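## Task

Scene 1: Get the yellow sponge out of the closet and set it down on the desk. It must rest there on its own at the end, not be held by the robot, and the robot must not tip over or finish leaning.

## Robot and tools

ROBOT. A simulated Hello Robot Stretch 4 with one arm: an omni-wheel base, a lift that rides up a mast, an arm that telescopes straight out, a wrist with yaw, pitch and roll joints, and a two-finger gripper. It stands about 1.6 m tall, and the base edge lies within 0.23 m of the base origin. A loose object may occasionally get a brief external nudge.

FRAMES. Base frame: origin on the floor below the base centre, x ahead, y to the left, z up. hand_pose is reported in this frame as a point between the open fingertips. Its printed value can be slightly wrong, and with all wrist joints at 0 its axes line up with the base frame. The odometry frame is the base frame as it was when the scene began. base_odometry comes from wheel rotation only, so slipping shows up as travel. Heading runs from -3.142 to 3.142 and is positive to the left.

execute_actions. Argument "actions" is a list holding one action, or none (an empty list only returns the state and images). An action has "base", "joints" or both, plus optional "pace" and "contact_limits". Alternatively it holds only {"end_of_arm": "enable_torque"}, which reactivates wrist or gripper motors that shut off; they then hold their current position. "base" holds exactly one relative move, measured from the base position in the latest state report: translate_m (metres, forward +, -2 to 2), strafe_m (metres, sideways, left +, -2 to 2) or rotate_rad (radians, counter-clockwise from above +, -3.2 to 3.2). "joints" is a single dict of absolute targets by joint name: lift_m 0 to 1.2; arm_m 0 to 0.55 (extension); wrist_yaw_rad -1.134 to 4.276 (0 points ahead, + to the left, 3.14 folded back, and the arm may block it above 3.4); wrist_pitch_rad -1.117 to 4.259 (0 level, 1.57 pointing down); wrist_roll_rad -1.117 to 4.259 (0 puts the fingers at equal height, + turns clockwise when viewed from behind); gripper_m -0.038 to 0.141 (fingertip gap in metres; negative values press the fingers together). A joint target outside its range is clipped and the result notes this. Any other bad value or unknown key rejects the whole call, and nothing moves. The motions in one action start at once but may finish at different times. Anything you leave out may still be driving toward an earlier target. "pace" is "slow", "default", "fast" or "max" (default if omitted). Base top speeds are 0.1/0.3/0.4/0.6 m/s and 1/2/3/4 rad/s, and these drop as the lift rises above 0.2 m. contact_limits accepts only arm_m, from 0 (gentlest) to 0.75 (firmest), default 0.5. "cameras" lists head_camera, head_left_camera, head_right_camera, wrist_camera or "all". Omitting it or passing null means all cameras, and [] means none. Images come in the order given on the "pictures" line. Once a result reports a stop, the rest of the calls in that reply for the scene are skipped.

wait: seconds from 0 to 10. It commands nothing and returns the state and images. zoom_image: camera name plus region [x0, y0, x1, y1] in pixels of that camera's latest full image, with (0,0) at top left and at most 504x504. finished_scene: scene 1 or 2. This ends the scene for good, so the goal must already be met and stable. The result reports success and gives the next task.

RESULT LINES. joint_positions: current joint values. The tolerances counted as done are ±0.004 for lift, arm and gripper, ±0.02 for yaw and roll, and ±0.05 for pitch. base_status and joint_status give the outcome of each motion. "done" for the base means the wheels turned the full amount. "off_target" means it settled elsewhere and may still be pushing. "contact_stop_at_<key>" means the part hit something, and the lift, arm or wheels go slack: a slack lift can sag, and slack wheels can roll. "limit_stop_at_<name>" means a built-in limit stopped it. After a stop, the old target is dropped. "limit_stop_at_tilt" means a lean over 6 degrees: the lift, arm and wheels go slack and ignore commands until the lean is smaller. "limit_stop_at_own_body" means a self-collision was prevented. Moving away from the body still works, and this is likely with pitch below -0.2 combined with roll below -0.4 or above 4. "torque_fault" means a wrist or gripper motor went limp, for example because the gripper was pushed into something or a level gripper held over about 2 kg. Send enable_torque to recover. on_its_own lists things not commanded in this call, and "held at" there gives the target being held. lidar_m: 12 distances in metres from the base origin, in 30-degree sectors starting straight ahead and going counter-clockwise (4th left, 7th behind, 10th right). "-" means nothing seen or closer than 0.25 m. It covers heights from about 0.15 m to robot height and misses glass, thin legs and much of what lies behind. wrist_depth_mm: 7x7 median depths in mm (100 to 2000, "-" when invalid), and it includes the robot's own body. turned_by_wheels and turned_by_imu differing by more than about 0.1 rad suggests a collision or slip, and the heading error is roughly their difference. base_tilt is in degrees, with forward and right positive, and carries a fixed bias of up to about 1.5. motor_effort is a percentage, positive toward higher joint values, with the peak for the last action in brackets. Wheel efforts are positive for turning right. An effort outside its rest range at rest points to a load or a push.

CAMERAS. head_camera sits at the mast top, facing ahead and down; turn the base to look around. head_left_camera and head_right_camera are fisheyes beside it that look more steeply down and show the base and arm. wrist_camera looks along the fingers, with the fingertips near the bottom of its image.

GRIPPING AND SAFETY. To unfold the wrist at the start, one action with lift_m 0.4 and wrist_yaw_rad 0 works. To grasp, command a gripper_m below the object's width. Going further below it grips harder and pulls the object toward the wrist, and opening pushes it back out. The gripper reading does not prove a hold; a firm squeeze usually shows up in gripper_m effort. If the fingertips jam against a surface, raise the lift. Avoid driving or turning with over 1 kg held and arm_m above 0.2, especially at fast paces, and avoid sustained pushes with a high gripper: either can tip the robot. Avoid dropping or slamming objects, hard impacts and heavy pushes. Release the object so it sits on the desk unsupported before ending the scene. The simulation keeps running between calls.

Each tool is called in YAML: its name, and indented under it one key for each argument.

## Session

execute_actions:
  actions: []

Scene clock: 0.00 s.
base_odometry: x=+0.000 y=+0.000 heading=+0.000 (m, m, rad; odometry frame)
turned_by_wheels: +0.000 (rad since the last result)
turned_by_imu: +0.000 (rad since the last result)
base_tilt: forward=-0.7 right=+0.2 (deg)
lidar_m: 1.54 1.97 2.21 2.30 2.33 2.15 2.22 1.92 0.99 1.01 1.30 1.48
base_status: not commanded
joint_positions: lift_m=+0.269 arm_m=+0.000 wrist_yaw_rad=+3.118 wrist_pitch_rad=-0.010 wrist_roll_rad=+0.006 gripper_m=+0.057
joint_status: not commanded
motor_effort: lift_m=+18 arm_m=-1 wrist_yaw_rad=-1 wrist_pitch_rad=-5 wrist_roll_rad=-1 gripper_m=-5 wheel_0=+0 wheel_1=+0 wheel_2=+0 (%)
hand_pose: x=-0.1154 y=+0.0941 z=+0.4501 quat_wxyz=(+0.012, +0.005, +0.003, +1.000) (m; base frame)
wrist_depth_mm: - 142 - - - - 1863 / - 121 146 - - - 1921 / - 118 146 - - - 1863 / - 140 195 - - - 1921 / 205 - - - - - 1983 / 220 1756 205 1618 198 1464 1499 / 220 1118 1060 112 1060 976 1025
pictures: head_camera, head_left_camera, head_right_camera, wrist_camera
Images, in order (width x height): head_camera 420x560, head_left_camera 420x672, head_right_camera 420x672, wrist_camera 616x392.

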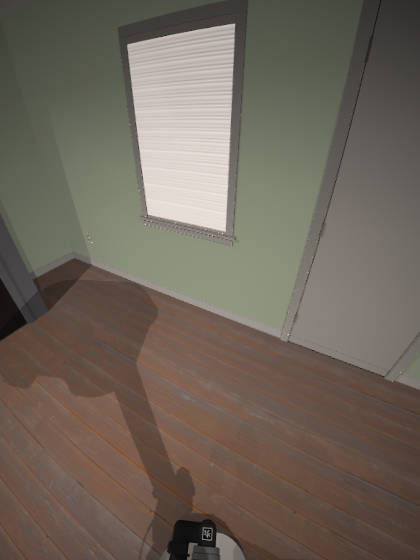

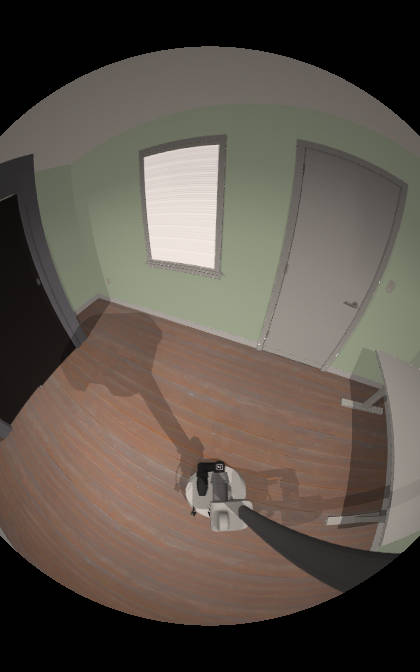

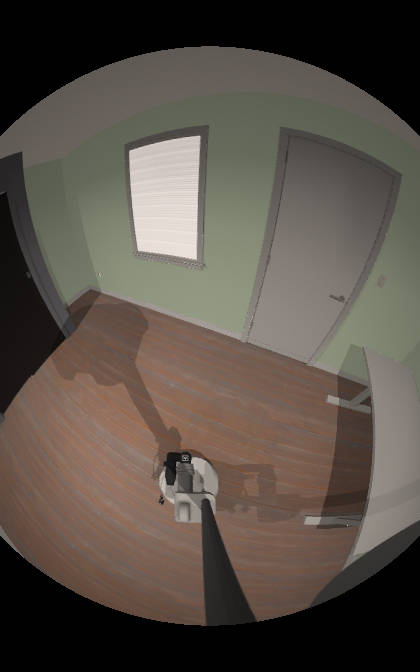

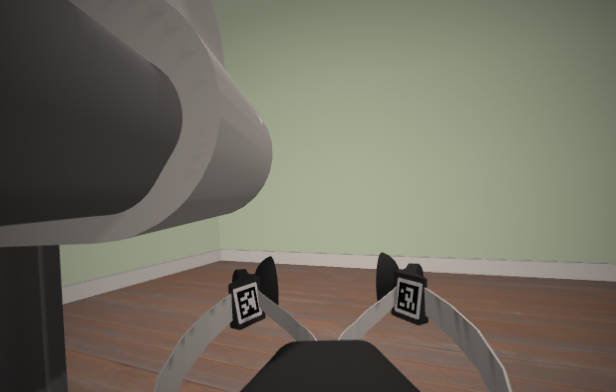

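execute_actions:
  actions:
    - {"base":{"rotate_rad":1.2},"joints":{"lift_m":0.4,"wrist_yaw_rad":0}}
  cameras: ["head_camera","head_left_camera"]

Scene clock: 3.17 s.
base_odometry: x=+0.000 y=+0.000 heading=+1.199 (m, m, rad; odometry frame)
turned_by_wheels: +1.199 (rad since the last result)
turned_by_imu: +1.225 (rad since the last result)
base_tilt: forward=-0.7 right=+0.2 (deg)
lidar_m: 2.20 2.37 2.23 2.15 2.32 1.01 0.94 1.06 1.48 1.50 1.63 2.22
base_status: done
joint_positions: lift_m=+0.400 arm_m=+0.000 wrist_yaw_rad=+0.000 wrist_pitch_rad=-0.010 wrist_roll_rad=+0.006 gripper_m=+0.057
joint_status: all done
motor_effort: lift_m=+22(23) arm_m=-1(1) wrist_yaw_rad=-4(10) wrist_pitch_rad=-6(5) wrist_roll_rad=-1(2) gripper_m=-3(3) wheel_0=-4(6) wheel_1=-3(8) wheel_2=-4(8) (%)
hand_pose: x=+0.4595 y=-0.0873 z=+0.5808 quat_wxyz=(+1.000, +0.003, -0.005, +0.000) (m; base frame)
wrist_depth_mm: - - - - 1983 - - / - - - - 1983 - - / - - - - - - - / - - - - 1983 - - / - - - - 1983 1983 - / - - 204 - 198 1808 1863 / 1464 1397 1336 112 1308 1205 1255
pictures: head_camera, head_left_camera
Images, in order (width x height): head_camera 420x560, head_left_camera 420x672.

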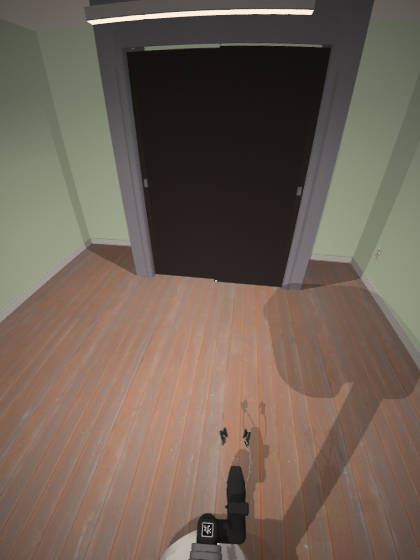

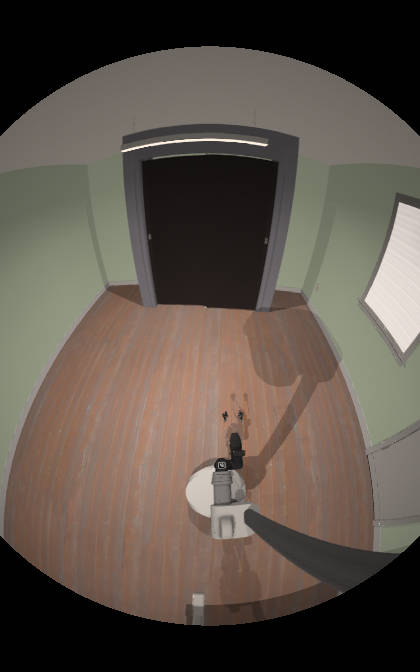

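execute_actions:
  actions:
    - {"base":{"translate_m":1.2},"joints":{"lift_m":0.8}}
  cameras: ["head_camera","wrist_camera"]

Scene clock: 9.40 s.
base_odometry: x=+0.435 y=+1.118 heading=+1.199 (m, m, rad; odometry frame)
turned_by_wheels: +0.000 (rad since the last result)
turned_by_imu: -0.001 (rad since the last result)
base_tilt: forward=-0.7 right=+0.2 (deg)
lidar_m: 1.01 1.09 2.14 2.11 2.24 3.07 2.55 2.18 1.64 1.57 1.72 1.03
base_status: done
joint_positions: lift_m=+0.800 arm_m=+0.000 wrist_yaw_rad=+0.000 wrist_pitch_rad=-0.010 wrist_roll_rad=+0.006 gripper_m=+0.057
joint_status: all done
motor_effort: lift_m=+20(21) arm_m=-1(1) wrist_yaw_rad=-1(4) wrist_pitch_rad=-5(6) wrist_roll_rad=-2(2) gripper_m=-4(4) wheel_0=+3(9) wheel_1=+2(6) wheel_2=-2(10) (%)
hand_pose: x=+0.4594 y=-0.0874 z=+0.9809 quat_wxyz=(+1.000, +0.003, -0.005, +0.000) (m; base frame)
wrist_depth_mm: 917 931 891 809 788 768 759 / 946 904 878 820 798 768 750 / 946 931 891 820 788 778 759 / 946 917 878 831 788 778 759 / 946 917 878 831 788 768 759 / 960 931 205 831 198 768 759 / 960 931 904 112 798 778 768
pictures: head_camera, wrist_camera
Images, in order (width x height): head_camera 420x560, wrist_camera 616x392.

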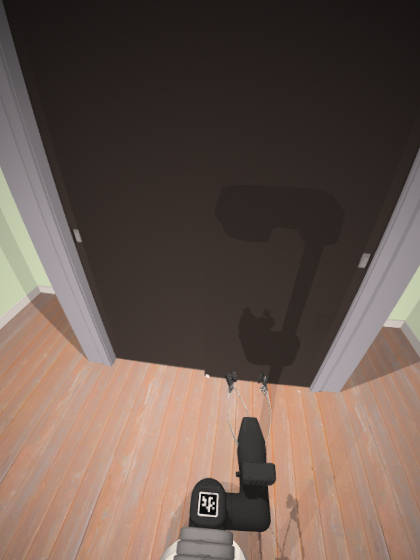

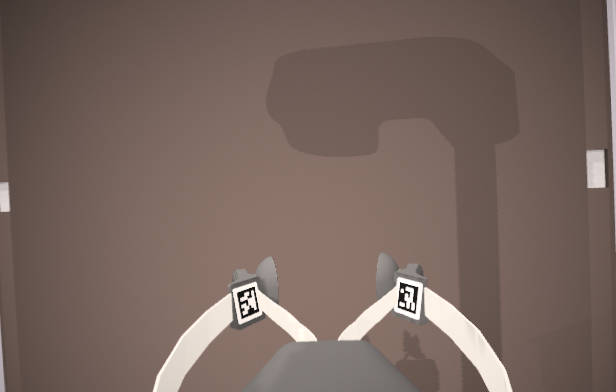

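execute_actions:
  actions:
    - {"base":{"rotate_rad":-0.1}}
  cameras: []

execute_actions:
  actions:
    - {"base":{"strafe_m":-0.5},"joints":{"lift_m":0.85,"gripper_m":0.1}}
  cameras: ["wrist_camera"]

Scene clock: 12.33 s.
base_odometry: x=+0.435 y=+1.118 heading=+1.100 (m, m, rad; odometry frame)
turned_by_wheels: -0.099 (rad since the last result)
turned_by_imu: -0.101 (rad since the last result)
base_tilt: forward=-0.8 right=+0.2 (deg)
lidar_m: 1.01 1.09 1.41 2.07 2.18 2.93 2.26 2.25 1.71 1.59 1.65 1.05
base_status: done
joint_positions: lift_m=+0.800 arm_m=+0.000 wrist_yaw_rad=+0.000 wrist_pitch_rad=-0.010 wrist_roll_rad=+0.006 gripper_m=+0.057
joint_status: not commanded
motor_effort: lift_m=+20(21) arm_m=-1(1) wrist_yaw_rad=-2(1) wrist_pitch_rad=-5(6) wrist_roll_rad=-2(0) gripper_m=-3(4) wheel_0=+4(7) wheel_1=+3(6) wheel_2=+4(6) (%)
hand_pose: x=+0.4594 y=-0.0874 z=+0.9809 quat_wxyz=(+1.000, +0.003, -0.005, +0.000) (m; base frame)
wrist_depth_mm: 878 866 820 820 820 809 788 / 891 878 831 831 820 820 788 / 878 878 831 820 809 809 798 / 878 878 820 831 820 831 798 / 878 878 842 820 820 820 788 / 904 878 204 831 198 820 809 / 891 878 842 112 831 831 798
pictures: none
No camera images: the call's "cameras" was empty. Leave "cameras" out to get every camera's image.

Scene clock: 15.33 s.
base_odometry: x=+0.881 y=+0.891 heading=+1.100 (m, m, rad; odometry frame)
turned_by_wheels: +0.000 (rad since the last result)
turned_by_imu: +0.000 (rad since the last result)
base_tilt: forward=-0.7 right=+0.2 (deg)
lidar_m: 0.99 1.05 1.50 2.58 2.67 3.11 2.22 1.65 1.15 1.08 1.08 1.55
base_status: done
joint_positions: lift_m=+0.850 arm_m=+0.000 wrist_yaw_rad=+0.000 wrist_pitch_rad=-0.010 wrist_roll_rad=+0.006 gripper_m=+0.100
joint_status: all done
motor_effort: lift_m=+22(24) arm_m=-1(1) wrist_yaw_rad=+0(1) wrist_pitch_rad=-5(5) wrist_roll_rad=-1(0) gripper_m=-1(4) wheel_0=+1(10) wheel_1=+0(10) wheel_2=+0(4) (%)
hand_pose: x=+0.4594 y=-0.0874 z=+1.0308 quat_wxyz=(+1.000, +0.003, -0.005, +0.000) (m; base frame)
wrist_depth_mm: 854 831 854 820 809 1576 1499 / 854 842 842 854 820 1576 1499 / 842 854 854 842 831 1576 1537 / 866 854 854 842 831 1576 1499 / 866 854 854 842 820 1576 1576 / 878 854 200 842 831 1576 1576 / 866 854 854 112 831 1576 1576
pictures: wrist_camera
Images, in order (width x height): wrist_camera 616x392.

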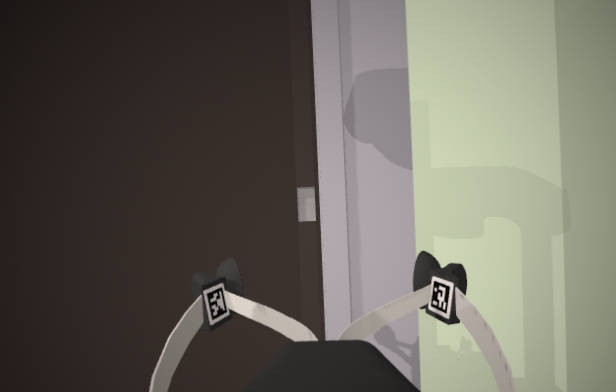

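execute_actions:
  actions:
    - {"base":{"strafe_m":0.04},"joints":{"lift_m":0.89,"gripper_m":0.07,"arm_m":0.4}}
  cameras: ["wrist_camera"]

Scene clock: 19.50 s.
base_odometry: x=+0.846 y=+0.910 heading=+1.100 (m, m, rad; odometry frame)
turned_by_wheels: +0.000 (rad since the last result)
turned_by_imu: +0.001 (rad since the last result)
base_tilt: forward=-0.7 right=+0.1 (deg)
lidar_m: 1.02 1.03 1.49 2.53 2.64 3.13 2.22 1.72 1.20 1.12 1.16 1.08
base_status: done
joint_positions: lift_m=+0.890 arm_m=+0.399 wrist_yaw_rad=+0.000 wrist_pitch_rad=-0.010 wrist_roll_rad=+0.006 gripper_m=+0.070
joint_status: all done
motor_effort: lift_m=+22(22) arm_m=+5(5) wrist_yaw_rad=-3(1) wrist_pitch_rad=-5(5) wrist_roll_rad=-1(0) gripper_m=-4(5) wheel_0=-2(12) wheel_1=+0(10) wheel_2=-1(1) (%)
hand_pose: x=+0.8586 y=-0.0874 z=+1.0708 quat_wxyz=(+1.000, +0.003, -0.005, +0.000) (m; base frame)
wrist_depth_mm: 439 436 433 430 413 413 1138 / 439 439 436 433 415 413 1160 / 445 436 436 433 402 413 1138 / 442 439 439 433 404 418 1160 / 442 442 442 436 404 415 1138 / 445 442 202 439 200 418 1160 / 445 445 442 112 418 418 1160
pictures: wrist_camera
Images, in order (width x height): wrist_camera 616x392.

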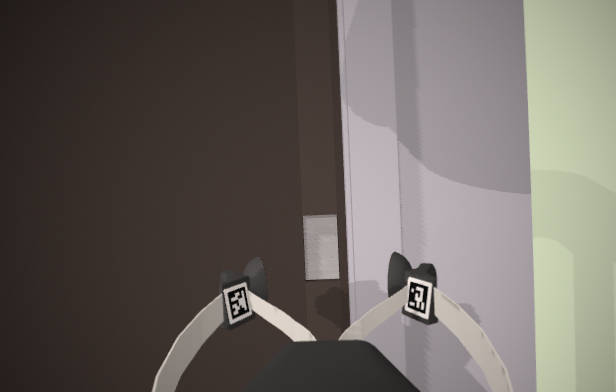

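execute_actions:
  actions:
    - {"base":{"translate_m":0.1},"joints":{"lift_m":0.875,"gripper_m":0.0,"arm_m":0.55},"contact_limits":{"arm_m":0.3}}
  cameras: ["wrist_camera"]

execute_actions:
  actions:
    - {"base":{"strafe_m":0.3},"pace":"slow"}
  cameras: ["wrist_camera","head_camera"]

Scene clock: 23.53 s.
base_odometry: x=+0.891 y=+0.999 heading=+1.101 (m, m, rad; odometry frame)
turned_by_wheels: +0.001 (rad since the last result)
turned_by_imu: -0.007 (rad since the last result)
base_tilt: forward=-0.7 right=+0.2 (deg)
lidar_m: 0.89 0.96 1.33 2.56 2.62 3.22 3.09 1.72 1.21 1.11 1.16 0.97
base_status: done
joint_positions: lift_m=+0.875 arm_m=+0.488 wrist_yaw_rad=+0.004 wrist_pitch_rad=-0.010 wrist_roll_rad=+0.006 gripper_m=+0.000
joint_status: arm_m contact_stop (moved +0.089 of +0.151); the others done
on_its_own: arm_m is slack since a contact_stop (your +0.550 is given up)
motor_effort: lift_m=+18(20) arm_m=+0(21) wrist_yaw_rad=-13(81) wrist_pitch_rad=-7(17) wrist_roll_rad=-2(2) gripper_m=-6(6) wheel_0=+1(14) wheel_1=+1(9) wheel_2=+4(21) (%)
contact_limits: arm_m 0.3
hand_pose: x=+0.9479 y=-0.0862 z=+1.0565 quat_wxyz=(+1.000, +0.003, -0.005, +0.002) (m; base frame)
wrist_depth_mm: 244 243 242 241 209 222 223 / 246 244 242 242 211 222 223 / 245 244 243 242 211 222 223 / 246 245 243 244 211 224 224 / 245 245 245 244 211 224 224 / 247 247 245 195 187 225 224 / 247 245 245 112 213 212 226
pictures: wrist_camera
Images, in order (width x height): wrist_camera 616x392.

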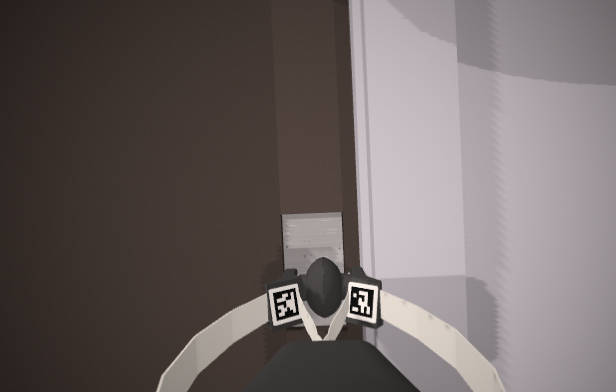

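not run: a stop came earlier in this reply.

execute_actions:
  actions:
    - {"base":{"strafe_m":0.15},"joints":{"arm_m":0.495},"pace":"slow"}
  cameras: ["wrist_camera"]

Scene clock: 26.93 s.
base_odometry: x=+0.757 y=+1.067 heading=+1.099 (m, m, rad; odometry frame)
turned_by_wheels: -0.002 (rad since the last result)
turned_by_imu: -0.002 (rad since the last result)
base_tilt: forward=-0.7 right=+0.2 (deg)
lidar_m: 0.92 0.94 1.32 2.40 2.48 3.22 3.11 1.96 1.36 1.26 1.33 0.91
base_status: done
joint_positions: lift_m=+0.875 arm_m=+0.494 wrist_yaw_rad=-0.015 wrist_pitch_rad=-0.010 wrist_roll_rad=+0.006 gripper_m=+0.000
joint_status: all done
on_its_own: wrist_yaw_rad is at rest, and its effort (+42) is outside its rest range (-13 to +13)
motor_effort: lift_m=+17(18) arm_m=+4(7) wrist_yaw_rad=+42(53) wrist_pitch_rad=-5(6) wrist_roll_rad=-1(2) gripper_m=-10(13) wheel_0=-9(19) wheel_1=+0(7) wheel_2=-11(11) (%)
hand_pose: x=+0.9524 y=-0.0916 z=+1.0565 quat_wxyz=(+1.000, +0.003, -0.005, -0.007) (m; base frame)
wrist_depth_mm: 231 232 232 234 233 517 242 / 232 231 234 234 235 530 245 / 231 233 234 235 236 535 247 / 234 233 234 234 236 539 250 / 233 235 235 236 247 549 253 / 234 235 235 228 186 332 255 / 234 236 236 112 236 297 257
pictures: wrist_camera
Images, in order (width x height): wrist_camera 616x392.

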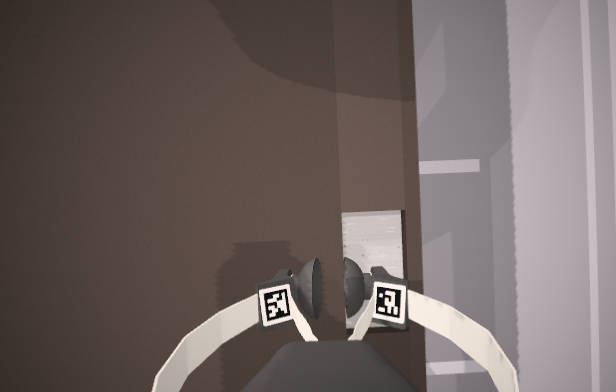

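It's a recessed pull, and the door is moving. I'll keep sliding.

execute_actions:
  actions:
    - {"base":{"strafe_m":0.45},"pace":"slow"}
  cameras: ["wrist_camera","head_camera"]

Scene clock: 33.93 s.
base_odometry: x=+0.357 y=+1.271 heading=+1.097 (m, m, rad; odometry frame)
turned_by_wheels: -0.002 (rad since the last result)
turned_by_imu: -0.343 (rad since the last result)
base_tilt: forward=-0.7 right=+0.3 (deg)
lidar_m: 0.82 0.80 0.95 2.10 2.07 2.28 3.25 2.41 2.05 1.64 1.59 1.00
base_status: done
joint_positions: lift_m=+0.875 arm_m=+0.494 wrist_yaw_rad=-0.017 wrist_pitch_rad=-0.014 wrist_roll_rad=+0.006 gripper_m=+0.000
joint_status: not commanded
on_its_own: wrist_yaw_rad is at rest, and its effort (+46) is outside its rest range (-13 to +13)
motor_effort: lift_m=+17(17) arm_m=+7(12) wrist_yaw_rad=+46(70) wrist_pitch_rad=+6(29) wrist_roll_rad=-1(0) gripper_m=-6(10) wheel_0=-5(21) wheel_1=+0(10) wheel_2=-19(22) (%)
hand_pose: x=+0.9516 y=-0.0922 z=+1.0577 quat_wxyz=(+1.000, +0.003, -0.007, -0.008) (m; base frame)
wrist_depth_mm: 175 188 205 223 580 327 271 / 175 187 205 222 591 332 273 / 175 188 204 222 597 332 273 / 175 187 204 222 597 336 276 / 175 188 203 232 615 338 277 / 175 187 199 194 186 327 277 / 174 187 198 112 591 306 278
pictures: head_camera, wrist_camera
Images, in order (width x height): head_camera 420x560, wrist_camera 616x392.

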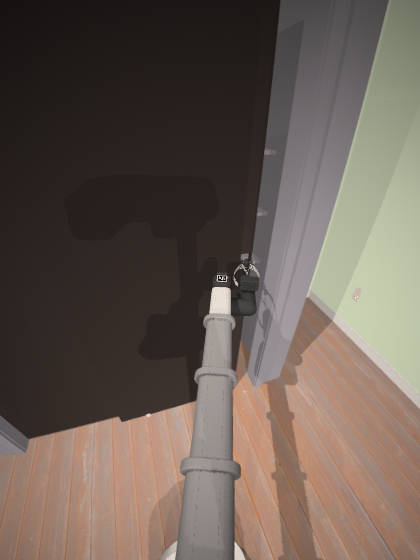

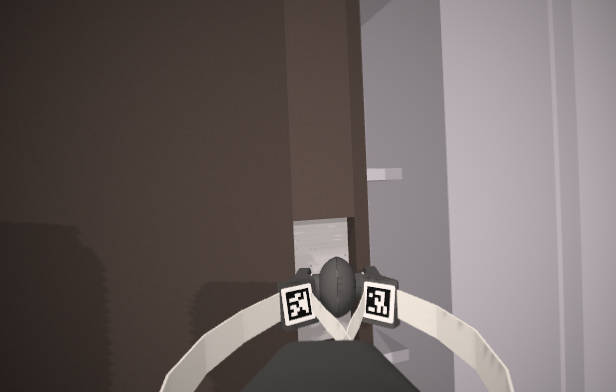

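execute_actions:
  actions:
    - {"joints":{"arm_m":0.0}}
  cameras: []

execute_actions:
  actions:
    - {"base":{"rotate_rad":0.34}}
  cameras: ["wrist_camera","head_camera"]

Scene clock: 39.83 s.
base_odometry: x=+0.357 y=+1.272 heading=+1.099 (m, m, rad; odometry frame)
turned_by_wheels: +0.002 (rad since the last result)
turned_by_imu: +0.003 (rad since the last result)
base_tilt: forward=-0.7 right=+0.2 (deg)
lidar_m: 0.83 0.78 0.93 2.10 2.04 2.30 3.26 2.37 2.05 1.64 1.59 1.01
base_status: not commanded
joint_positions: lift_m=+0.875 arm_m=+0.001 wrist_yaw_rad=+0.000 wrist_pitch_rad=-0.010 wrist_roll_rad=+0.006 gripper_m=+0.000
joint_status: all done
motor_effort: lift_m=+17(18) arm_m=-4(2) wrist_yaw_rad=+0(47) wrist_pitch_rad=-6(6) wrist_roll_rad=-1(1) gripper_m=-7(8) wheel_0=-1(9) wheel_1=+0(4) wheel_2=-2(18) (%)
hand_pose: x=+0.4602 y=-0.0874 z=+1.0565 quat_wxyz=(+1.000, +0.003, -0.005, +0.000) (m; base frame)
wrist_depth_mm: 564 603 647 707 809 831 1499 / 559 603 647 707 820 809 1499 / 564 609 647 699 831 820 1576 / 564 609 647 707 842 831 1537 / 559 603 654 699 842 831 1576 / 564 603 640 205 187 820 1576 / 559 603 634 112 778 788 1576
pictures: none
No camera images: the call's "cameras" was empty. Leave "cameras" out to get every camera's image.

Scene clock: 40.93 s.
base_odometry: x=+0.357 y=+1.272 heading=+1.438 (m, m, rad; odometry frame)
turned_by_wheels: +0.340 (rad since the last result)
turned_by_imu: +0.347 (rad since the last result)
base_tilt: forward=-0.7 right=+0.2 (deg)
lidar_m: 0.79 0.84 1.16 2.07 2.14 2.86 3.23 2.44 1.69 1.60 1.66 0.84
base_status: done
joint_positions: lift_m=+0.875 arm_m=+0.001 wrist_yaw_rad=+0.000 wrist_pitch_rad=-0.010 wrist_roll_rad=+0.006 gripper_m=+0.000
joint_status: not commanded
motor_effort: lift_m=+17(17) arm_m=-4(4) wrist_yaw_rad=-1(1) wrist_pitch_rad=-6(5) wrist_roll_rad=-1(1) gripper_m=-5(6) wheel_0=-2(9) wheel_1=-2(8) wheel_2=-2(9) (%)
hand_pose: x=+0.4602 y=-0.0874 z=+1.0565 quat_wxyz=(+1.000, +0.003, -0.005, +0.000) (m; base frame)
wrist_depth_mm: 668 615 615 615 609 603 866 / 668 615 609 609 609 603 866 / 661 615 621 621 615 615 878 / 661 615 621 615 615 609 878 / 676 627 621 621 609 615 866 / 668 621 621 205 186 615 878 / 676 627 621 112 627 615 878
pictures: head_camera, wrist_camera
Images, in order (width x height): head_camera 420x560, wrist_camera 616x392.

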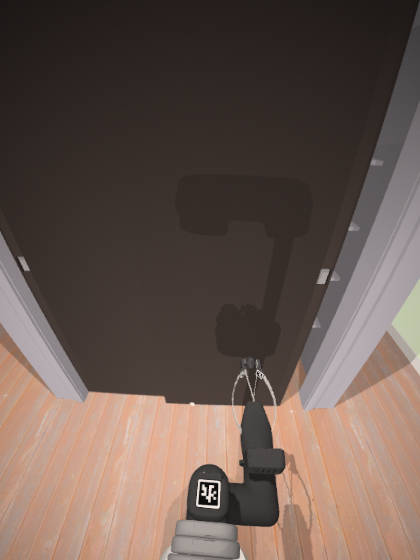

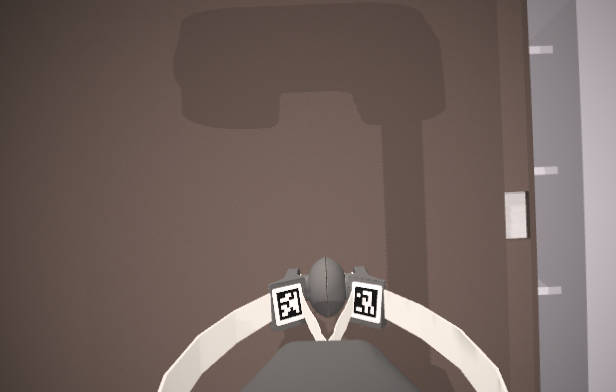

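execute_actions:
  actions:
    - {"base":{"strafe_m":-0.40}}
  cameras: []

execute_actions:
  actions:
    - {"base":{"translate_m":0.28}}
  cameras: ["wrist_camera"]

Scene clock: 45.03 s.
base_odometry: x=+0.753 y=+1.219 heading=+1.439 (m, m, rad; odometry frame)
turned_by_wheels: +0.000 (rad since the last result)
turned_by_imu: +0.000 (rad since the last result)
base_tilt: forward=-0.7 right=+0.2 (deg)
lidar_m: 0.80 0.86 1.22 2.44 2.54 3.34 3.20 1.85 1.30 1.21 1.27 0.85
base_status: done
joint_positions: lift_m=+0.875 arm_m=+0.001 wrist_yaw_rad=+0.000 wrist_pitch_rad=-0.010 wrist_roll_rad=+0.006 gripper_m=+0.000
joint_status: not commanded
motor_effort: lift_m=+17(18) arm_m=-4(4) wrist_yaw_rad=-1(2) wrist_pitch_rad=-6(6) wrist_roll_rad=+0(0) gripper_m=-5(6) wheel_0=+2(12) wheel_1=+1(10) wheel_2=+0(2) (%)
hand_pose: x=+0.4602 y=-0.0874 z=+1.0565 quat_wxyz=(+1.000, +0.003, -0.005, +0.000) (m; base frame)
wrist_depth_mm: 634 640 627 1336 615 615 1366 / 640 640 640 1008 615 615 1336 / 640 634 634 1366 615 615 1366 / 640 640 640 1078 621 615 1336 / 640 640 640 654 621 615 1397 / 640 640 634 204 187 615 1397 / 640 640 640 112 609 621 1336
pictures: none
No camera images: the call's "cameras" was empty. Leave "cameras" out to get every camera's image.

Scene clock: 47.43 s.
base_odometry: x=+0.790 y=+1.496 heading=+1.439 (m, m, rad; odometry frame)
turned_by_wheels: +0.000 (rad since the last result)
turned_by_imu: +0.000 (rad since the last result)
base_tilt: forward=-0.7 right=+0.3 (deg)
lidar_m: 0.52 0.56 0.77 2.47 2.55 3.41 3.47 1.82 1.27 1.18 1.24 0.53
base_status: done
joint_positions: lift_m=+0.875 arm_m=+0.001 wrist_yaw_rad=+0.000 wrist_pitch_rad=-0.010 wrist_roll_rad=+0.006 gripper_m=+0.000
joint_status: not commanded
motor_effort: lift_m=+18(17) arm_m=-4(4) wrist_yaw_rad=-1(1) wrist_pitch_rad=-6(5) wrist_roll_rad=-1(1) gripper_m=-6(8) wheel_0=+1(8) wheel_1=+2(6) wheel_2=-2(13) (%)
hand_pose: x=+0.4601 y=-0.0874 z=+1.0565 quat_wxyz=(+1.000, +0.003, -0.005, +0.000) (m; base frame)
wrist_depth_mm: 353 351 349 715 661 317 330 / 353 351 349 1078 854 319 330 / 351 351 351 1098 904 319 332 / 353 353 351 1060 668 319 330 / 355 351 364 1098 946 320 332 / 355 357 353 205 187 322 334 / 357 355 355 112 413 322 336
pictures: wrist_camera
Images, in order (width x height): wrist_camera 616x392.

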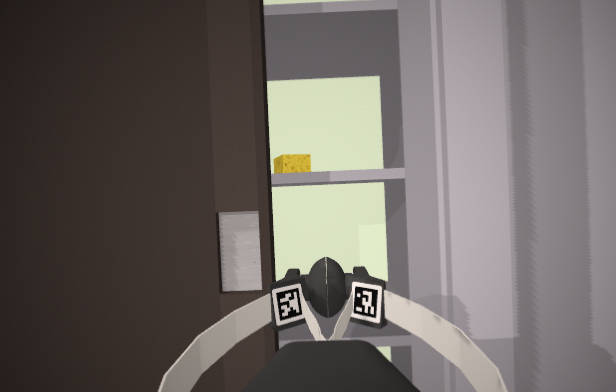

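I can see the sponge now. Next I'll put the gripper in the gap and push the door left.

execute_actions:
  actions:
    - {"joints":{"arm_m":0.17}}
  cameras: []

execute_actions:
  actions:
    - {"base":{"strafe_m":0.35},"pace":"slow"}
  cameras: ["wrist_camera","head_camera"]

Scene clock: 50.40 s.
base_odometry: x=+0.790 y=+1.496 heading=+1.439 (m, m, rad; odometry frame)
turned_by_wheels: +0.000 (rad since the last result)
turned_by_imu: +0.001 (rad since the last result)
base_tilt: forward=-0.7 right=+0.2 (deg)
lidar_m: 0.52 0.56 0.75 2.49 2.55 3.42 3.51 1.88 1.28 1.20 1.25 0.55
base_status: not commanded
joint_positions: lift_m=+0.875 arm_m=+0.169 wrist_yaw_rad=+0.000 wrist_pitch_rad=-0.010 wrist_roll_rad=+0.006 gripper_m=+0.000
joint_status: all done
motor_effort: lift_m=+17(17) arm_m=+5(6) wrist_yaw_rad=-1(2) wrist_pitch_rad=-5(5) wrist_roll_rad=-1(0) gripper_m=-6(7) wheel_0=+2(1) wheel_1=+2(3) wheel_2=-2(2) (%)
hand_pose: x=+0.6286 y=-0.0874 z=+1.0565 quat_wxyz=(+1.000, +0.003, -0.005, +0.000) (m; base frame)
wrist_depth_mm: 180 180 213 723 699 216 162 / 181 181 208 917 842 220 163 / 181 181 201 917 759 224 164 / 182 182 197 917 788 226 165 / 182 189 193 917 917 230 167 / 183 194 193 205 187 232 169 / 183 183 182 112 554 193 171
pictures: none
No camera images: the call's "cameras" was empty. Leave "cameras" out to get every camera's image.

Scene clock: 55.03 s.
base_odometry: x=+0.444 y=+1.543 heading=+1.438 (m, m, rad; odometry frame)
turned_by_wheels: -0.001 (rad since the last result)
turned_by_imu: +0.000 (rad since the last result)
base_tilt: forward=-0.7 right=+0.2 (deg)
lidar_m: 0.51 0.55 0.74 2.11 2.22 2.88 3.51 2.38 1.61 1.55 0.78 0.76
base_status: done
joint_positions: lift_m=+0.875 arm_m=+0.169 wrist_yaw_rad=-0.004 wrist_pitch_rad=-0.010 wrist_roll_rad=+0.006 gripper_m=+0.000
joint_status: not commanded
motor_effort: lift_m=+17(18) arm_m=+5(5) wrist_yaw_rad=+10(46) wrist_pitch_rad=-6(6) wrist_roll_rad=-1(2) gripper_m=-7(8) wheel_0=-7(17) wheel_1=+2(6) wheel_2=-5(5) (%)
hand_pose: x=+0.6282 y=-0.0887 z=+1.0565 quat_wxyz=(+1.000, +0.003, -0.005, -0.002) (m; base frame)
wrist_depth_mm: 167 167 167 732 750 759 715 / 167 167 166 891 891 891 778 / 167 167 167 891 878 683 759 / 168 168 167 891 891 904 778 / 168 169 179 904 904 891 788 / 169 169 180 193 189 788 723 / 169 169 169 112 559 484 539
pictures: head_camera, wrist_camera
Images, in order (width x height): head_camera 420x560, wrist_camera 616x392.

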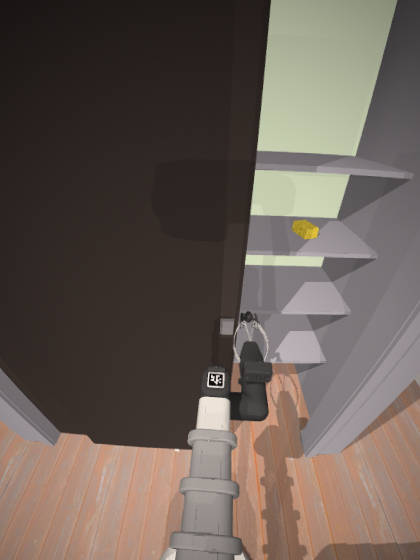

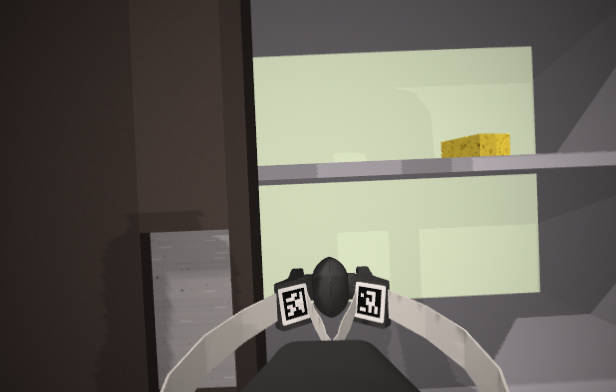

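execute_actions:
  actions:
    - {"base":{"strafe_m":-0.31},"joints":{"lift_m":1.01,"gripper_m":0.12}}
  cameras: []

execute_actions:
  actions:
    - {"base":{"translate_m":0.1},"joints":{"arm_m":0.4}}
  cameras: ["wrist_camera"]

Scene clock: 59.13 s.
base_odometry: x=+0.751 y=+1.502 heading=+1.438 (m, m, rad; odometry frame)
turned_by_wheels: +0.000 (rad since the last result)
turned_by_imu: +0.001 (rad since the last result)
base_tilt: forward=-0.7 right=+0.2 (deg)
lidar_m: 0.84 0.58 0.75 2.44 2.51 3.34 3.52 1.93 1.31 1.24 1.29 0.54
base_status: done
joint_positions: lift_m=+1.010 arm_m=+0.169 wrist_yaw_rad=+0.000 wrist_pitch_rad=-0.010 wrist_roll_rad=+0.006 gripper_m=+0.120
joint_status: all done
motor_effort: lift_m=+22(25) arm_m=+5(5) wrist_yaw_rad=-1(12) wrist_pitch_rad=-5(8) wrist_roll_rad=+0(1) gripper_m=-2(7) wheel_0=+3(14) wheel_1=+0(9) wheel_2=+0(5) (%)
hand_pose: x=+0.6286 y=-0.0875 z=+1.1907 quat_wxyz=(+1.000, +0.003, -0.005, +0.000) (m; base frame)
wrist_depth_mm: 917 917 904 904 750 488 212 / 574 603 634 647 676 492 214 / 904 931 904 904 917 504 216 / 917 917 917 917 917 508 219 / 732 676 634 597 569 273 221 / 917 917 205 917 854 256 223 / 917 854 866 112 820 535 225
pictures: none
No camera images: the call's "cameras" was empty. Leave "cameras" out to get every camera's image.

Scene clock: 60.93 s.
base_odometry: x=+0.764 y=+1.601 heading=+1.438 (m, m, rad; odometry frame)
turned_by_wheels: +0.000 (rad since the last result)
turned_by_imu: +0.000 (rad since the last result)
base_tilt: forward=-0.7 right=+0.2 (deg)
lidar_m: 0.73 0.47 0.64 2.44 2.54 3.34 3.60 1.92 1.32 1.23 1.27 0.48
base_status: done
joint_positions: lift_m=+1.010 arm_m=+0.399 wrist_yaw_rad=+0.000 wrist_pitch_rad=-0.010 wrist_roll_rad=+0.006 gripper_m=+0.120
joint_status: all done
motor_effort: lift_m=+22(22) arm_m=+5(5) wrist_yaw_rad=-2(0) wrist_pitch_rad=-6(7) wrist_roll_rad=-1(2) gripper_m=-1(1) wheel_0=+2(6) wheel_1=+2(7) wheel_2=-2(10) (%)
hand_pose: x=+0.8586 y=-0.0874 z=+1.1908 quat_wxyz=(+1.000, +0.003, -0.005, +0.000) (m; base frame)
wrist_depth_mm: 392 402 413 424 436 410 320 / 580 569 574 574 574 462 325 / 580 574 580 574 574 473 327 / 569 580 574 580 569 480 330 / 580 574 580 424 559 421 334 / 340 330 205 282 252 242 283 / 222 206 216 112 205 189 196
pictures: wrist_camera
Images, in order (width x height): wrist_camera 616x392.

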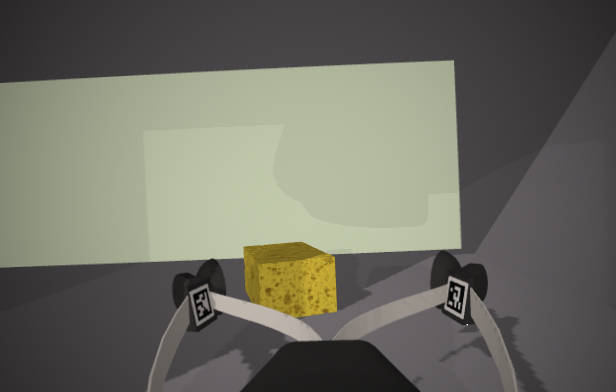

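execute_actions:
  actions:
    - {"base":{"strafe_m":0.02},"joints":{"lift_m":0.995,"arm_m":0.52}}
  cameras: []

execute_actions:
  actions:
    - {"joints":{"gripper_m":0.03}}
  cameras: []

execute_actions:
  actions:
    - {"joints":{"lift_m":1.02,"arm_m":0.0}}
  cameras: ["wrist_camera"]

Scene clock: 64.93 s.
base_odometry: x=+0.744 y=+1.603 heading=+1.437 (m, m, rad; odometry frame)
turned_by_wheels: -0.001 (rad since the last result)
turned_by_imu: +0.019 (rad since the last result)
base_tilt: forward=-1.6 right=+0.7 (deg)
lidar_m: 0.76 0.51 0.66 2.42 2.51 3.37 3.61 1.92 1.33 1.25 1.32 0.49
base_status: done
joint_positions: lift_m=+0.995 arm_m=+0.518 wrist_yaw_rad=-0.013 wrist_pitch_rad=-0.004 wrist_roll_rad=+0.005 gripper_m=+0.120
joint_status: all done
on_its_own: wrist_yaw_rad is at rest, and its effort (+37) is outside its rest range (-13 to +13); wrist_pitch_rad is at rest, and its effort (-24) is outside its rest range (-23 to +23)
motor_effort: lift_m=+14(19) arm_m=+13(16) wrist_yaw_rad=+37(39) wrist_pitch_rad=-24(28) wrist_roll_rad=+1(0) gripper_m=+0(1) wheel_0=-1(10) wheel_1=+2(8) wheel_2=-14(14) (%)
hand_pose: x=+0.9758 y=-0.0913 z=+1.1745 quat_wxyz=(+1.000, +0.003, -0.002, -0.007) (m; base frame)
wrist_depth_mm: 394 404 415 427 439 436 349 / 480 477 480 473 473 473 353 / 477 477 477 477 473 473 359 / 480 477 480 480 473 477 362 / 480 480 480 477 477 433 366 / 340 327 204 189 196 232 271 / 219 201 209 112 197 182 189
pictures: none
No camera images: the call's "cameras" was empty. Leave "cameras" out to get every camera's image.

Scene clock: 66.70 s.
base_odometry: x=+0.744 y=+1.603 heading=+1.437 (m, m, rad; odometry frame)
turned_by_wheels: +0.000 (rad since the last result)
turned_by_imu: +0.000 (rad since the last result)
base_tilt: forward=-1.7 right=+0.8 (deg)
lidar_m: 0.77 0.51 0.66 2.42 2.50 3.40 3.63 1.88 1.33 1.27 1.32 0.50
base_status: not commanded
joint_positions: lift_m=+0.995 arm_m=+0.518 wrist_yaw_rad=-0.013 wrist_pitch_rad=-0.004 wrist_roll_rad=+0.005 gripper_m=+0.030
joint_status: all done
on_its_own: wrist_yaw_rad is at rest, and its effort (+38) is outside its rest range (-13 to +13); wrist_pitch_rad is at rest, and its effort (-25) is outside its rest range (-23 to +23)
motor_effort: lift_m=+15(15) arm_m=+14(14) wrist_yaw_rad=+38(36) wrist_pitch_rad=-25(25) wrist_roll_rad=+1(1) gripper_m=-18(17) wheel_0=-1(1) wheel_1=+3(2) wheel_2=-14(14) (%)
hand_pose: x=+0.9758 y=-0.0913 z=+1.1745 quat_wxyz=(+1.000, +0.003, -0.002, -0.007) (m; base frame)
wrist_depth_mm: 389 402 415 427 442 436 347 / 477 480 477 477 473 469 355 / 480 477 480 477 473 477 359 / 480 477 480 477 477 473 362 / 480 484 480 480 480 459 366 / 338 325 193 184 186 254 271 / 219 202 207 112 188 181 189
pictures: none
No camera images: the call's "cameras" was empty. Leave "cameras" out to get every camera's image.

Scene clock: 69.30 s.
base_odometry: x=+0.744 y=+1.603 heading=+1.438 (m, m, rad; odometry frame)
turned_by_wheels: +0.001 (rad since the last result)
turned_by_imu: -0.007 (rad since the last result)
base_tilt: forward=-0.7 right=+0.2 (deg)
lidar_m: 0.73 0.49 0.64 2.42 2.48 3.36 3.63 1.93 1.32 1.27 1.33 0.49
base_status: not commanded
joint_positions: lift_m=+1.020 arm_m=+0.001 wrist_yaw_rad=+0.000 wrist_pitch_rad=-0.010 wrist_roll_rad=+0.006 gripper_m=+0.030
joint_status: all done
motor_effort: lift_m=+22(22) arm_m=-4(9) wrist_yaw_rad=-2(37) wrist_pitch_rad=-7(24) wrist_roll_rad=+0(2) gripper_m=-17(19) wheel_0=+0(5) wheel_1=-1(3) wheel_2=-3(15) (%)
hand_pose: x=+0.4602 y=-0.0874 z=+1.2007 quat_wxyz=(+1.000, +0.003, -0.005, +0.000) (m; base frame)
wrist_depth_mm: 976 976 976 960 960 564 259 / 676 640 654 683 627 559 262 / 976 991 976 976 976 580 265 / 1008 991 976 976 976 585 268 / 820 759 715 661 627 569 271 / 991 991 195 185 187 338 272 / 960 878 904 112 809 615 276
pictures: wrist_camera
Images, in order (width x height): wrist_camera 616x392.

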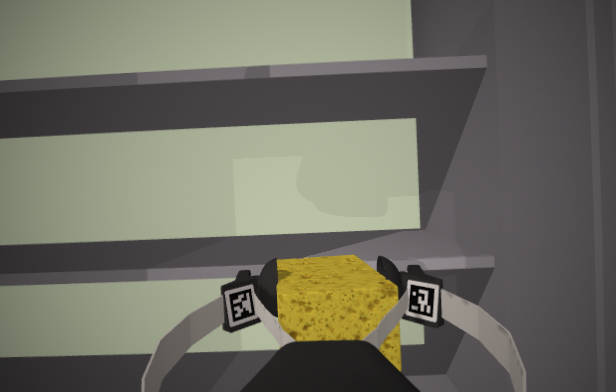

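I have the sponge. Now I'll back up and turn toward the desk behind me.

execute_actions:
  actions:
    - {"base":{"translate_m":-0.8}}
  cameras: []

execute_actions:
  actions:
    - {"base":{"rotate_rad":-2.9}}
  cameras: ["head_camera"]

Scene clock: 77.20 s.
base_odometry: x=+0.638 y=+0.810 heading=+1.438 (m, m, rad; odometry frame)
turned_by_wheels: +0.000 (rad since the last result)
turned_by_imu: +0.003 (rad since the last result)
base_tilt: forward=-0.7 right=+0.2 (deg)
lidar_m: 1.24 1.28 1.68 2.39 2.46 2.90 1.96 1.94 1.39 1.28 1.30 1.29
base_status: done
joint_positions: lift_m=+1.020 arm_m=+0.001 wrist_yaw_rad=+0.000 wrist_pitch_rad=-0.010 wrist_roll_rad=+0.006 gripper_m=+0.030
joint_status: not commanded
motor_effort: lift_m=+22(22) arm_m=-4(5) wrist_yaw_rad=-1(0) wrist_pitch_rad=-6(6) wrist_roll_rad=+0(1) gripper_m=-19(17) wheel_0=-3(5) wheel_1=-1(7) wheel_2=+2(14) (%)
hand_pose: x=+0.4602 y=-0.0874 z=+1.2008 quat_wxyz=(+1.000, +0.003, -0.005, +0.000) (m; base frame)
wrist_depth_mm: 1078 1060 1756 1863 1025 1808 1756 / 1060 1078 1808 1808 1025 1808 1808 / 1060 1078 1464 1808 1025 1808 1808 / 1098 1060 1078 1863 1042 1808 1808 / 1098 1098 1078 1808 1025 1756 1863 / 1098 1078 194 185 186 1808 1756 / 1098 1078 1060 112 1025 1042 1863
pictures: none
No camera images: the call's "cameras" was empty. Leave "cameras" out to get every camera's image.

Scene clock: 80.37 s.
base_odometry: x=+0.638 y=+0.810 heading=-1.461 (m, m, rad; odometry frame)
turned_by_wheels: -2.899 (rad since the last result)
turned_by_imu: -2.958 (rad since the last result)
base_tilt: forward=-0.7 right=+0.2 (deg)
lidar_m: 1.94 1.54 1.28 1.26 1.49 1.23 1.25 1.42 2.42 2.43 2.72 1.98
base_status: done
joint_positions: lift_m=+1.020 arm_m=+0.001 wrist_yaw_rad=+0.000 wrist_pitch_rad=-0.010 wrist_roll_rad=+0.006 gripper_m=+0.030
joint_status: not commanded
motor_effort: lift_m=+21(21) arm_m=-4(4) wrist_yaw_rad=+0(1) wrist_pitch_rad=-7(7) wrist_roll_rad=+2(1) gripper_m=-18(18) wheel_0=+3(2) wheel_1=+3(7) wheel_2=+4(9) (%)
hand_pose: x=+0.4602 y=-0.0874 z=+1.2008 quat_wxyz=(+1.000, +0.003, -0.005, +0.000) (m; base frame)
wrist_depth_mm: 1464 1983 - - - - - / 1430 1983 - - - - - / 1464 - - - - - - / 1464 - - - - - - / 1464 1921 - - - - - / 1430 1921 194 185 186 1983 - / 1430 1756 - 112 - - -
pictures: head_camera
Images, in order (width x height): head_camera 420x560.

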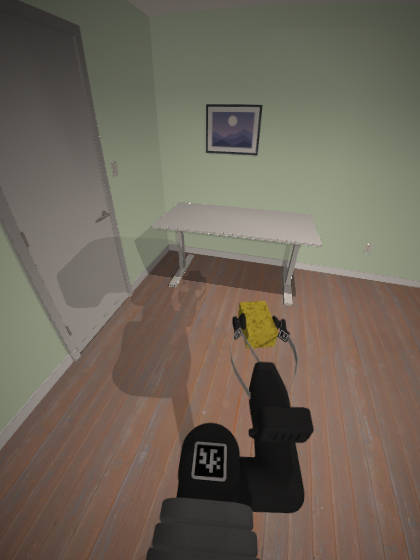

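execute_actions:
  actions:
    - {"base":{"rotate_rad":-0.12}}
  cameras: []

execute_actions:
  actions:
    - {"base":{"translate_m":1.4},"joints":{"lift_m":0.75}}
  cameras: ["wrist_camera","head_camera"]

Scene clock: 82.33 s.
base_odometry: x=+0.638 y=+0.810 heading=-1.581 (m, m, rad; odometry frame)
turned_by_wheels: -0.119 (rad since the last result)
turned_by_imu: -0.121 (rad since the last result)
base_tilt: forward=-0.7 right=+0.3 (deg)
lidar_m: 1.91 1.70 1.28 1.25 1.32 1.25 1.25 1.31 2.49 2.40 2.58 1.99
base_status: done
joint_positions: lift_m=+1.020 arm_m=+0.001 wrist_yaw_rad=+0.000 wrist_pitch_rad=-0.010 wrist_roll_rad=+0.006 gripper_m=+0.030
joint_status: not commanded
motor_effort: lift_m=+21(21) arm_m=-4(4) wrist_yaw_rad=-2(1) wrist_pitch_rad=-7(6) wrist_roll_rad=+0(1) gripper_m=-18(19) wheel_0=+4(4) wheel_1=+2(8) wheel_2=+3(8) (%)
hand_pose: x=+0.4602 y=-0.0874 z=+1.2008 quat_wxyz=(+1.000, +0.003, -0.005, +0.000) (m; base frame)
wrist_depth_mm: 1661 - - - - - - / 1661 - - - - - - / 1661 - - - - - - / 1618 - - - - - - / 1708 - - - - - - / 1618 - 194 185 186 - - / 1661 - - 112 - - -
pictures: none
No camera images: the call's "cameras" was empty. Leave "cameras" out to get every camera's image.

Scene clock: 88.47 s.
base_odometry: x=+0.624 y=-0.589 heading=-1.580 (m, m, rad; odometry frame)
turned_by_wheels: +0.000 (rad since the last result)
turned_by_imu: -0.001 (rad since the last result)
base_tilt: forward=-0.7 right=+0.2 (deg)
lidar_m: 0.52 0.57 0.81 1.15 1.26 1.85 2.62 2.85 2.56 2.53 0.76 0.56
base_status: done
joint_positions: lift_m=+0.750 arm_m=+0.001 wrist_yaw_rad=+0.000 wrist_pitch_rad=-0.010 wrist_roll_rad=+0.006 gripper_m=+0.030
joint_status: all done
motor_effort: lift_m=+15(18) arm_m=-4(4) wrist_yaw_rad=+0(1) wrist_pitch_rad=-6(6) wrist_roll_rad=-1(0) gripper_m=-18(20) wheel_0=+2(7) wheel_1=+3(5) wheel_2=-1(13) (%)
hand_pose: x=+0.4602 y=-0.0874 z=+0.9314 quat_wxyz=(+1.000, +0.003, -0.005, +0.000) (m; base frame)
wrist_depth_mm: 1255 1205 1182 1160 1118 1078 1060 / 1281 1255 1182 1182 1138 1078 1078 / 1308 1255 1205 1138 1118 1098 1078 / 1281 1205 1205 1182 1118 1098 1078 / 1308 1255 1205 1160 1118 1118 1078 / 917 891 194 185 187 707 750 / 591 549 564 112 512 504 525
pictures: head_camera, wrist_camera
Images, in order (width x height): head_camera 420x560, wrist_camera 616x392.

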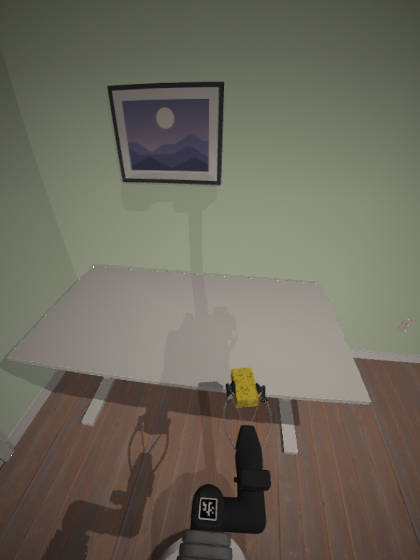

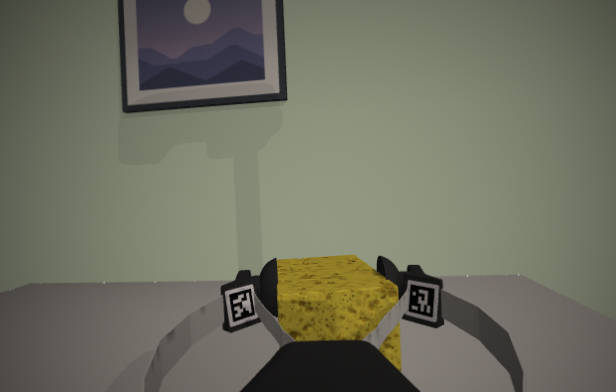

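execute_actions:
  actions:
    - {"joints":{"arm_m":0.3,"lift_m":0.7}}
  cameras: []

execute_actions:
  actions:
    - {"joints":{"lift_m":0.59},"pace":"slow"}
  cameras: []

execute_actions:
  actions:
    - {"joints":{"gripper_m":0.12}}
  cameras: []

execute_actions:
  actions:
    - {"joints":{"arm_m":0.0,"lift_m":0.62}}
  cameras: ["head_camera"]

Scene clock: 92.77 s.
base_odometry: x=+0.624 y=-0.589 heading=-1.580 (m, m, rad; odometry frame)
turned_by_wheels: +0.000 (rad since the last result)
turned_by_imu: +0.001 (rad since the last result)
base_tilt: forward=-0.7 right=+0.1 (deg)
lidar_m: 0.53 0.57 0.85 1.14 1.26 1.85 2.60 2.84 2.57 2.51 0.75 0.55
base_status: not commanded
joint_positions: lift_m=+0.700 arm_m=+0.299 wrist_yaw_rad=+0.000 wrist_pitch_rad=-0.010 wrist_roll_rad=+0.006 gripper_m=+0.030
joint_status: all done
motor_effort: lift_m=+13(15) arm_m=+4(5) wrist_yaw_rad=-1(0) wrist_pitch_rad=-6(6) wrist_roll_rad=+0(1) gripper_m=-18(17) wheel_0=+2(2) wheel_1=+3(3) wheel_2=-1(0) (%)
hand_pose: x=+0.7586 y=-0.0874 z=+0.8815 quat_wxyz=(+1.000, +0.003, -0.005, +0.000) (m; base frame)
wrist_depth_mm: 946 878 854 842 831 809 778 / 946 917 878 854 831 809 788 / 946 917 878 854 820 809 778 / 931 917 891 842 842 798 778 / 946 917 891 854 831 798 788 / 741 707 194 185 186 569 597 / 480 442 459 112 410 413 421
pictures: none
No camera images: the call's "cameras" was empty. Leave "cameras" out to get every camera's image.

Scene clock: 94.53 s.
base_odometry: x=+0.624 y=-0.589 heading=-1.580 (m, m, rad; odometry frame)
turned_by_wheels: +0.000 (rad since the last result)
turned_by_imu: +0.000 (rad since the last result)
base_tilt: forward=-0.7 right=+0.2 (deg)
lidar_m: 0.54 0.57 0.81 1.16 1.26 1.86 2.62 2.90 2.59 2.53 0.77 0.57
base_status: not commanded
joint_positions: lift_m=+0.590 arm_m=+0.299 wrist_yaw_rad=+0.000 wrist_pitch_rad=-0.012 wrist_roll_rad=+0.006 gripper_m=+0.030
joint_status: all done
motor_effort: lift_m=+11(16) arm_m=+5(5) wrist_yaw_rad=-3(2) wrist_pitch_rad=-1(6) wrist_roll_rad=+1(0) gripper_m=-18(17) wheel_0=+2(2) wheel_1=+3(3) wheel_2=-1(1) (%)
hand_pose: x=+0.7586 y=-0.0874 z=+0.7720 quat_wxyz=(+1.000, +0.003, -0.006, +0.000) (m; base frame)
wrist_depth_mm: 946 891 878 854 820 809 788 / 946 904 878 842 831 809 788 / 931 917 878 866 842 798 788 / 931 931 878 866 831 809 778 / 778 723 676 640 591 569 535 / 359 349 194 184 186 281 300 / 235 216 225 112 202 199 207
pictures: none
No camera images: the call's "cameras" was empty. Leave "cameras" out to get every camera's image.

Scene clock: 96.30 s.
base_odometry: x=+0.624 y=-0.589 heading=-1.580 (m, m, rad; odometry frame)
turned_by_wheels: +0.000 (rad since the last result)
turned_by_imu: +0.000 (rad since the last result)
base_tilt: forward=-0.7 right=+0.2 (deg)
lidar_m: 0.53 0.55 0.82 1.16 1.25 1.84 2.63 2.82 2.59 2.55 0.77 0.55
base_status: not commanded
joint_positions: lift_m=+0.590 arm_m=+0.299 wrist_yaw_rad=+0.000 wrist_pitch_rad=-0.012 wrist_roll_rad=+0.006 gripper_m=+0.120
joint_status: all done
motor_effort: lift_m=+12(11) arm_m=+5(4) wrist_yaw_rad=-1(2) wrist_pitch_rad=-2(1) wrist_roll_rad=+0(1) gripper_m=-2(16) wheel_0=+2(2) wheel_1=+3(3) wheel_2=-1(1) (%)
hand_pose: x=+0.7586 y=-0.0874 z=+0.7720 quat_wxyz=(+1.000, +0.003, -0.006, +0.000) (m; base frame)
wrist_depth_mm: 931 904 866 854 820 809 778 / 946 904 878 866 831 809 778 / 946 904 878 866 842 798 788 / 931 917 891 854 831 809 788 / 778 715 683 640 603 559 535 / 362 351 204 194 202 256 300 / 235 216 227 112 214 200 208
pictures: none
No camera images: the call's "cameras" was empty. Leave "cameras" out to get every camera's image.

Scene clock: 98.30 s.
base_odometry: x=+0.624 y=-0.589 heading=-1.580 (m, m, rad; odometry frame)
turned_by_wheels: +0.000 (rad since the last result)
turned_by_imu: +0.000 (rad since the last result)
base_tilt: forward=-0.7 right=+0.2 (deg)
lidar_m: 0.52 0.54 0.83 1.14 1.28 1.87 2.64 2.83 2.57 2.51 0.72 0.53
base_status: not commanded
joint_positions: lift_m=+0.620 arm_m=+0.001 wrist_yaw_rad=+0.000 wrist_pitch_rad=-0.010 wrist_roll_rad=+0.006 gripper_m=+0.120
joint_status: all done
motor_effort: lift_m=+22(22) arm_m=-4(5) wrist_yaw_rad=-2(1) wrist_pitch_rad=-6(5) wrist_roll_rad=+0(0) gripper_m=-2(0) wheel_0=+2(2) wheel_1=+3(3) wheel_2=-1(1) (%)
hand_pose: x=+0.4602 y=-0.0874 z=+0.8008 quat_wxyz=(+1.000, +0.003, -0.005, +0.000) (m; base frame)
wrist_depth_mm: 1255 1205 1160 1160 1118 1098 1042 / 1255 1229 1205 1160 1118 1098 1060 / 1281 1255 1205 1160 1118 1098 1078 / 1281 1281 1229 1138 1138 1098 1078 / 1008 931 866 699 750 715 683 / 459 452 205 418 342 330 379 / 1281 349 338 112 320 315 309
pictures: head_camera
Images, in order (width x height): head_camera 420x560.

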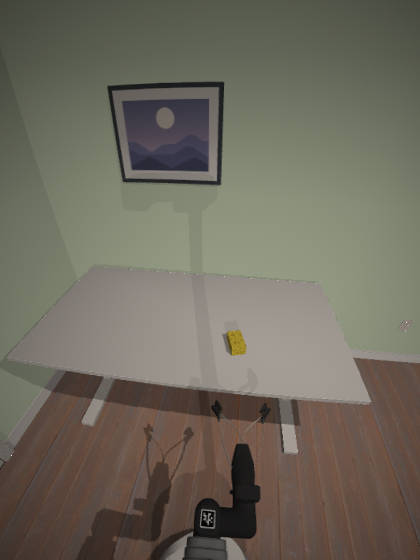

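finished_scene:
  scene: 1

The scene is finished: the task was done.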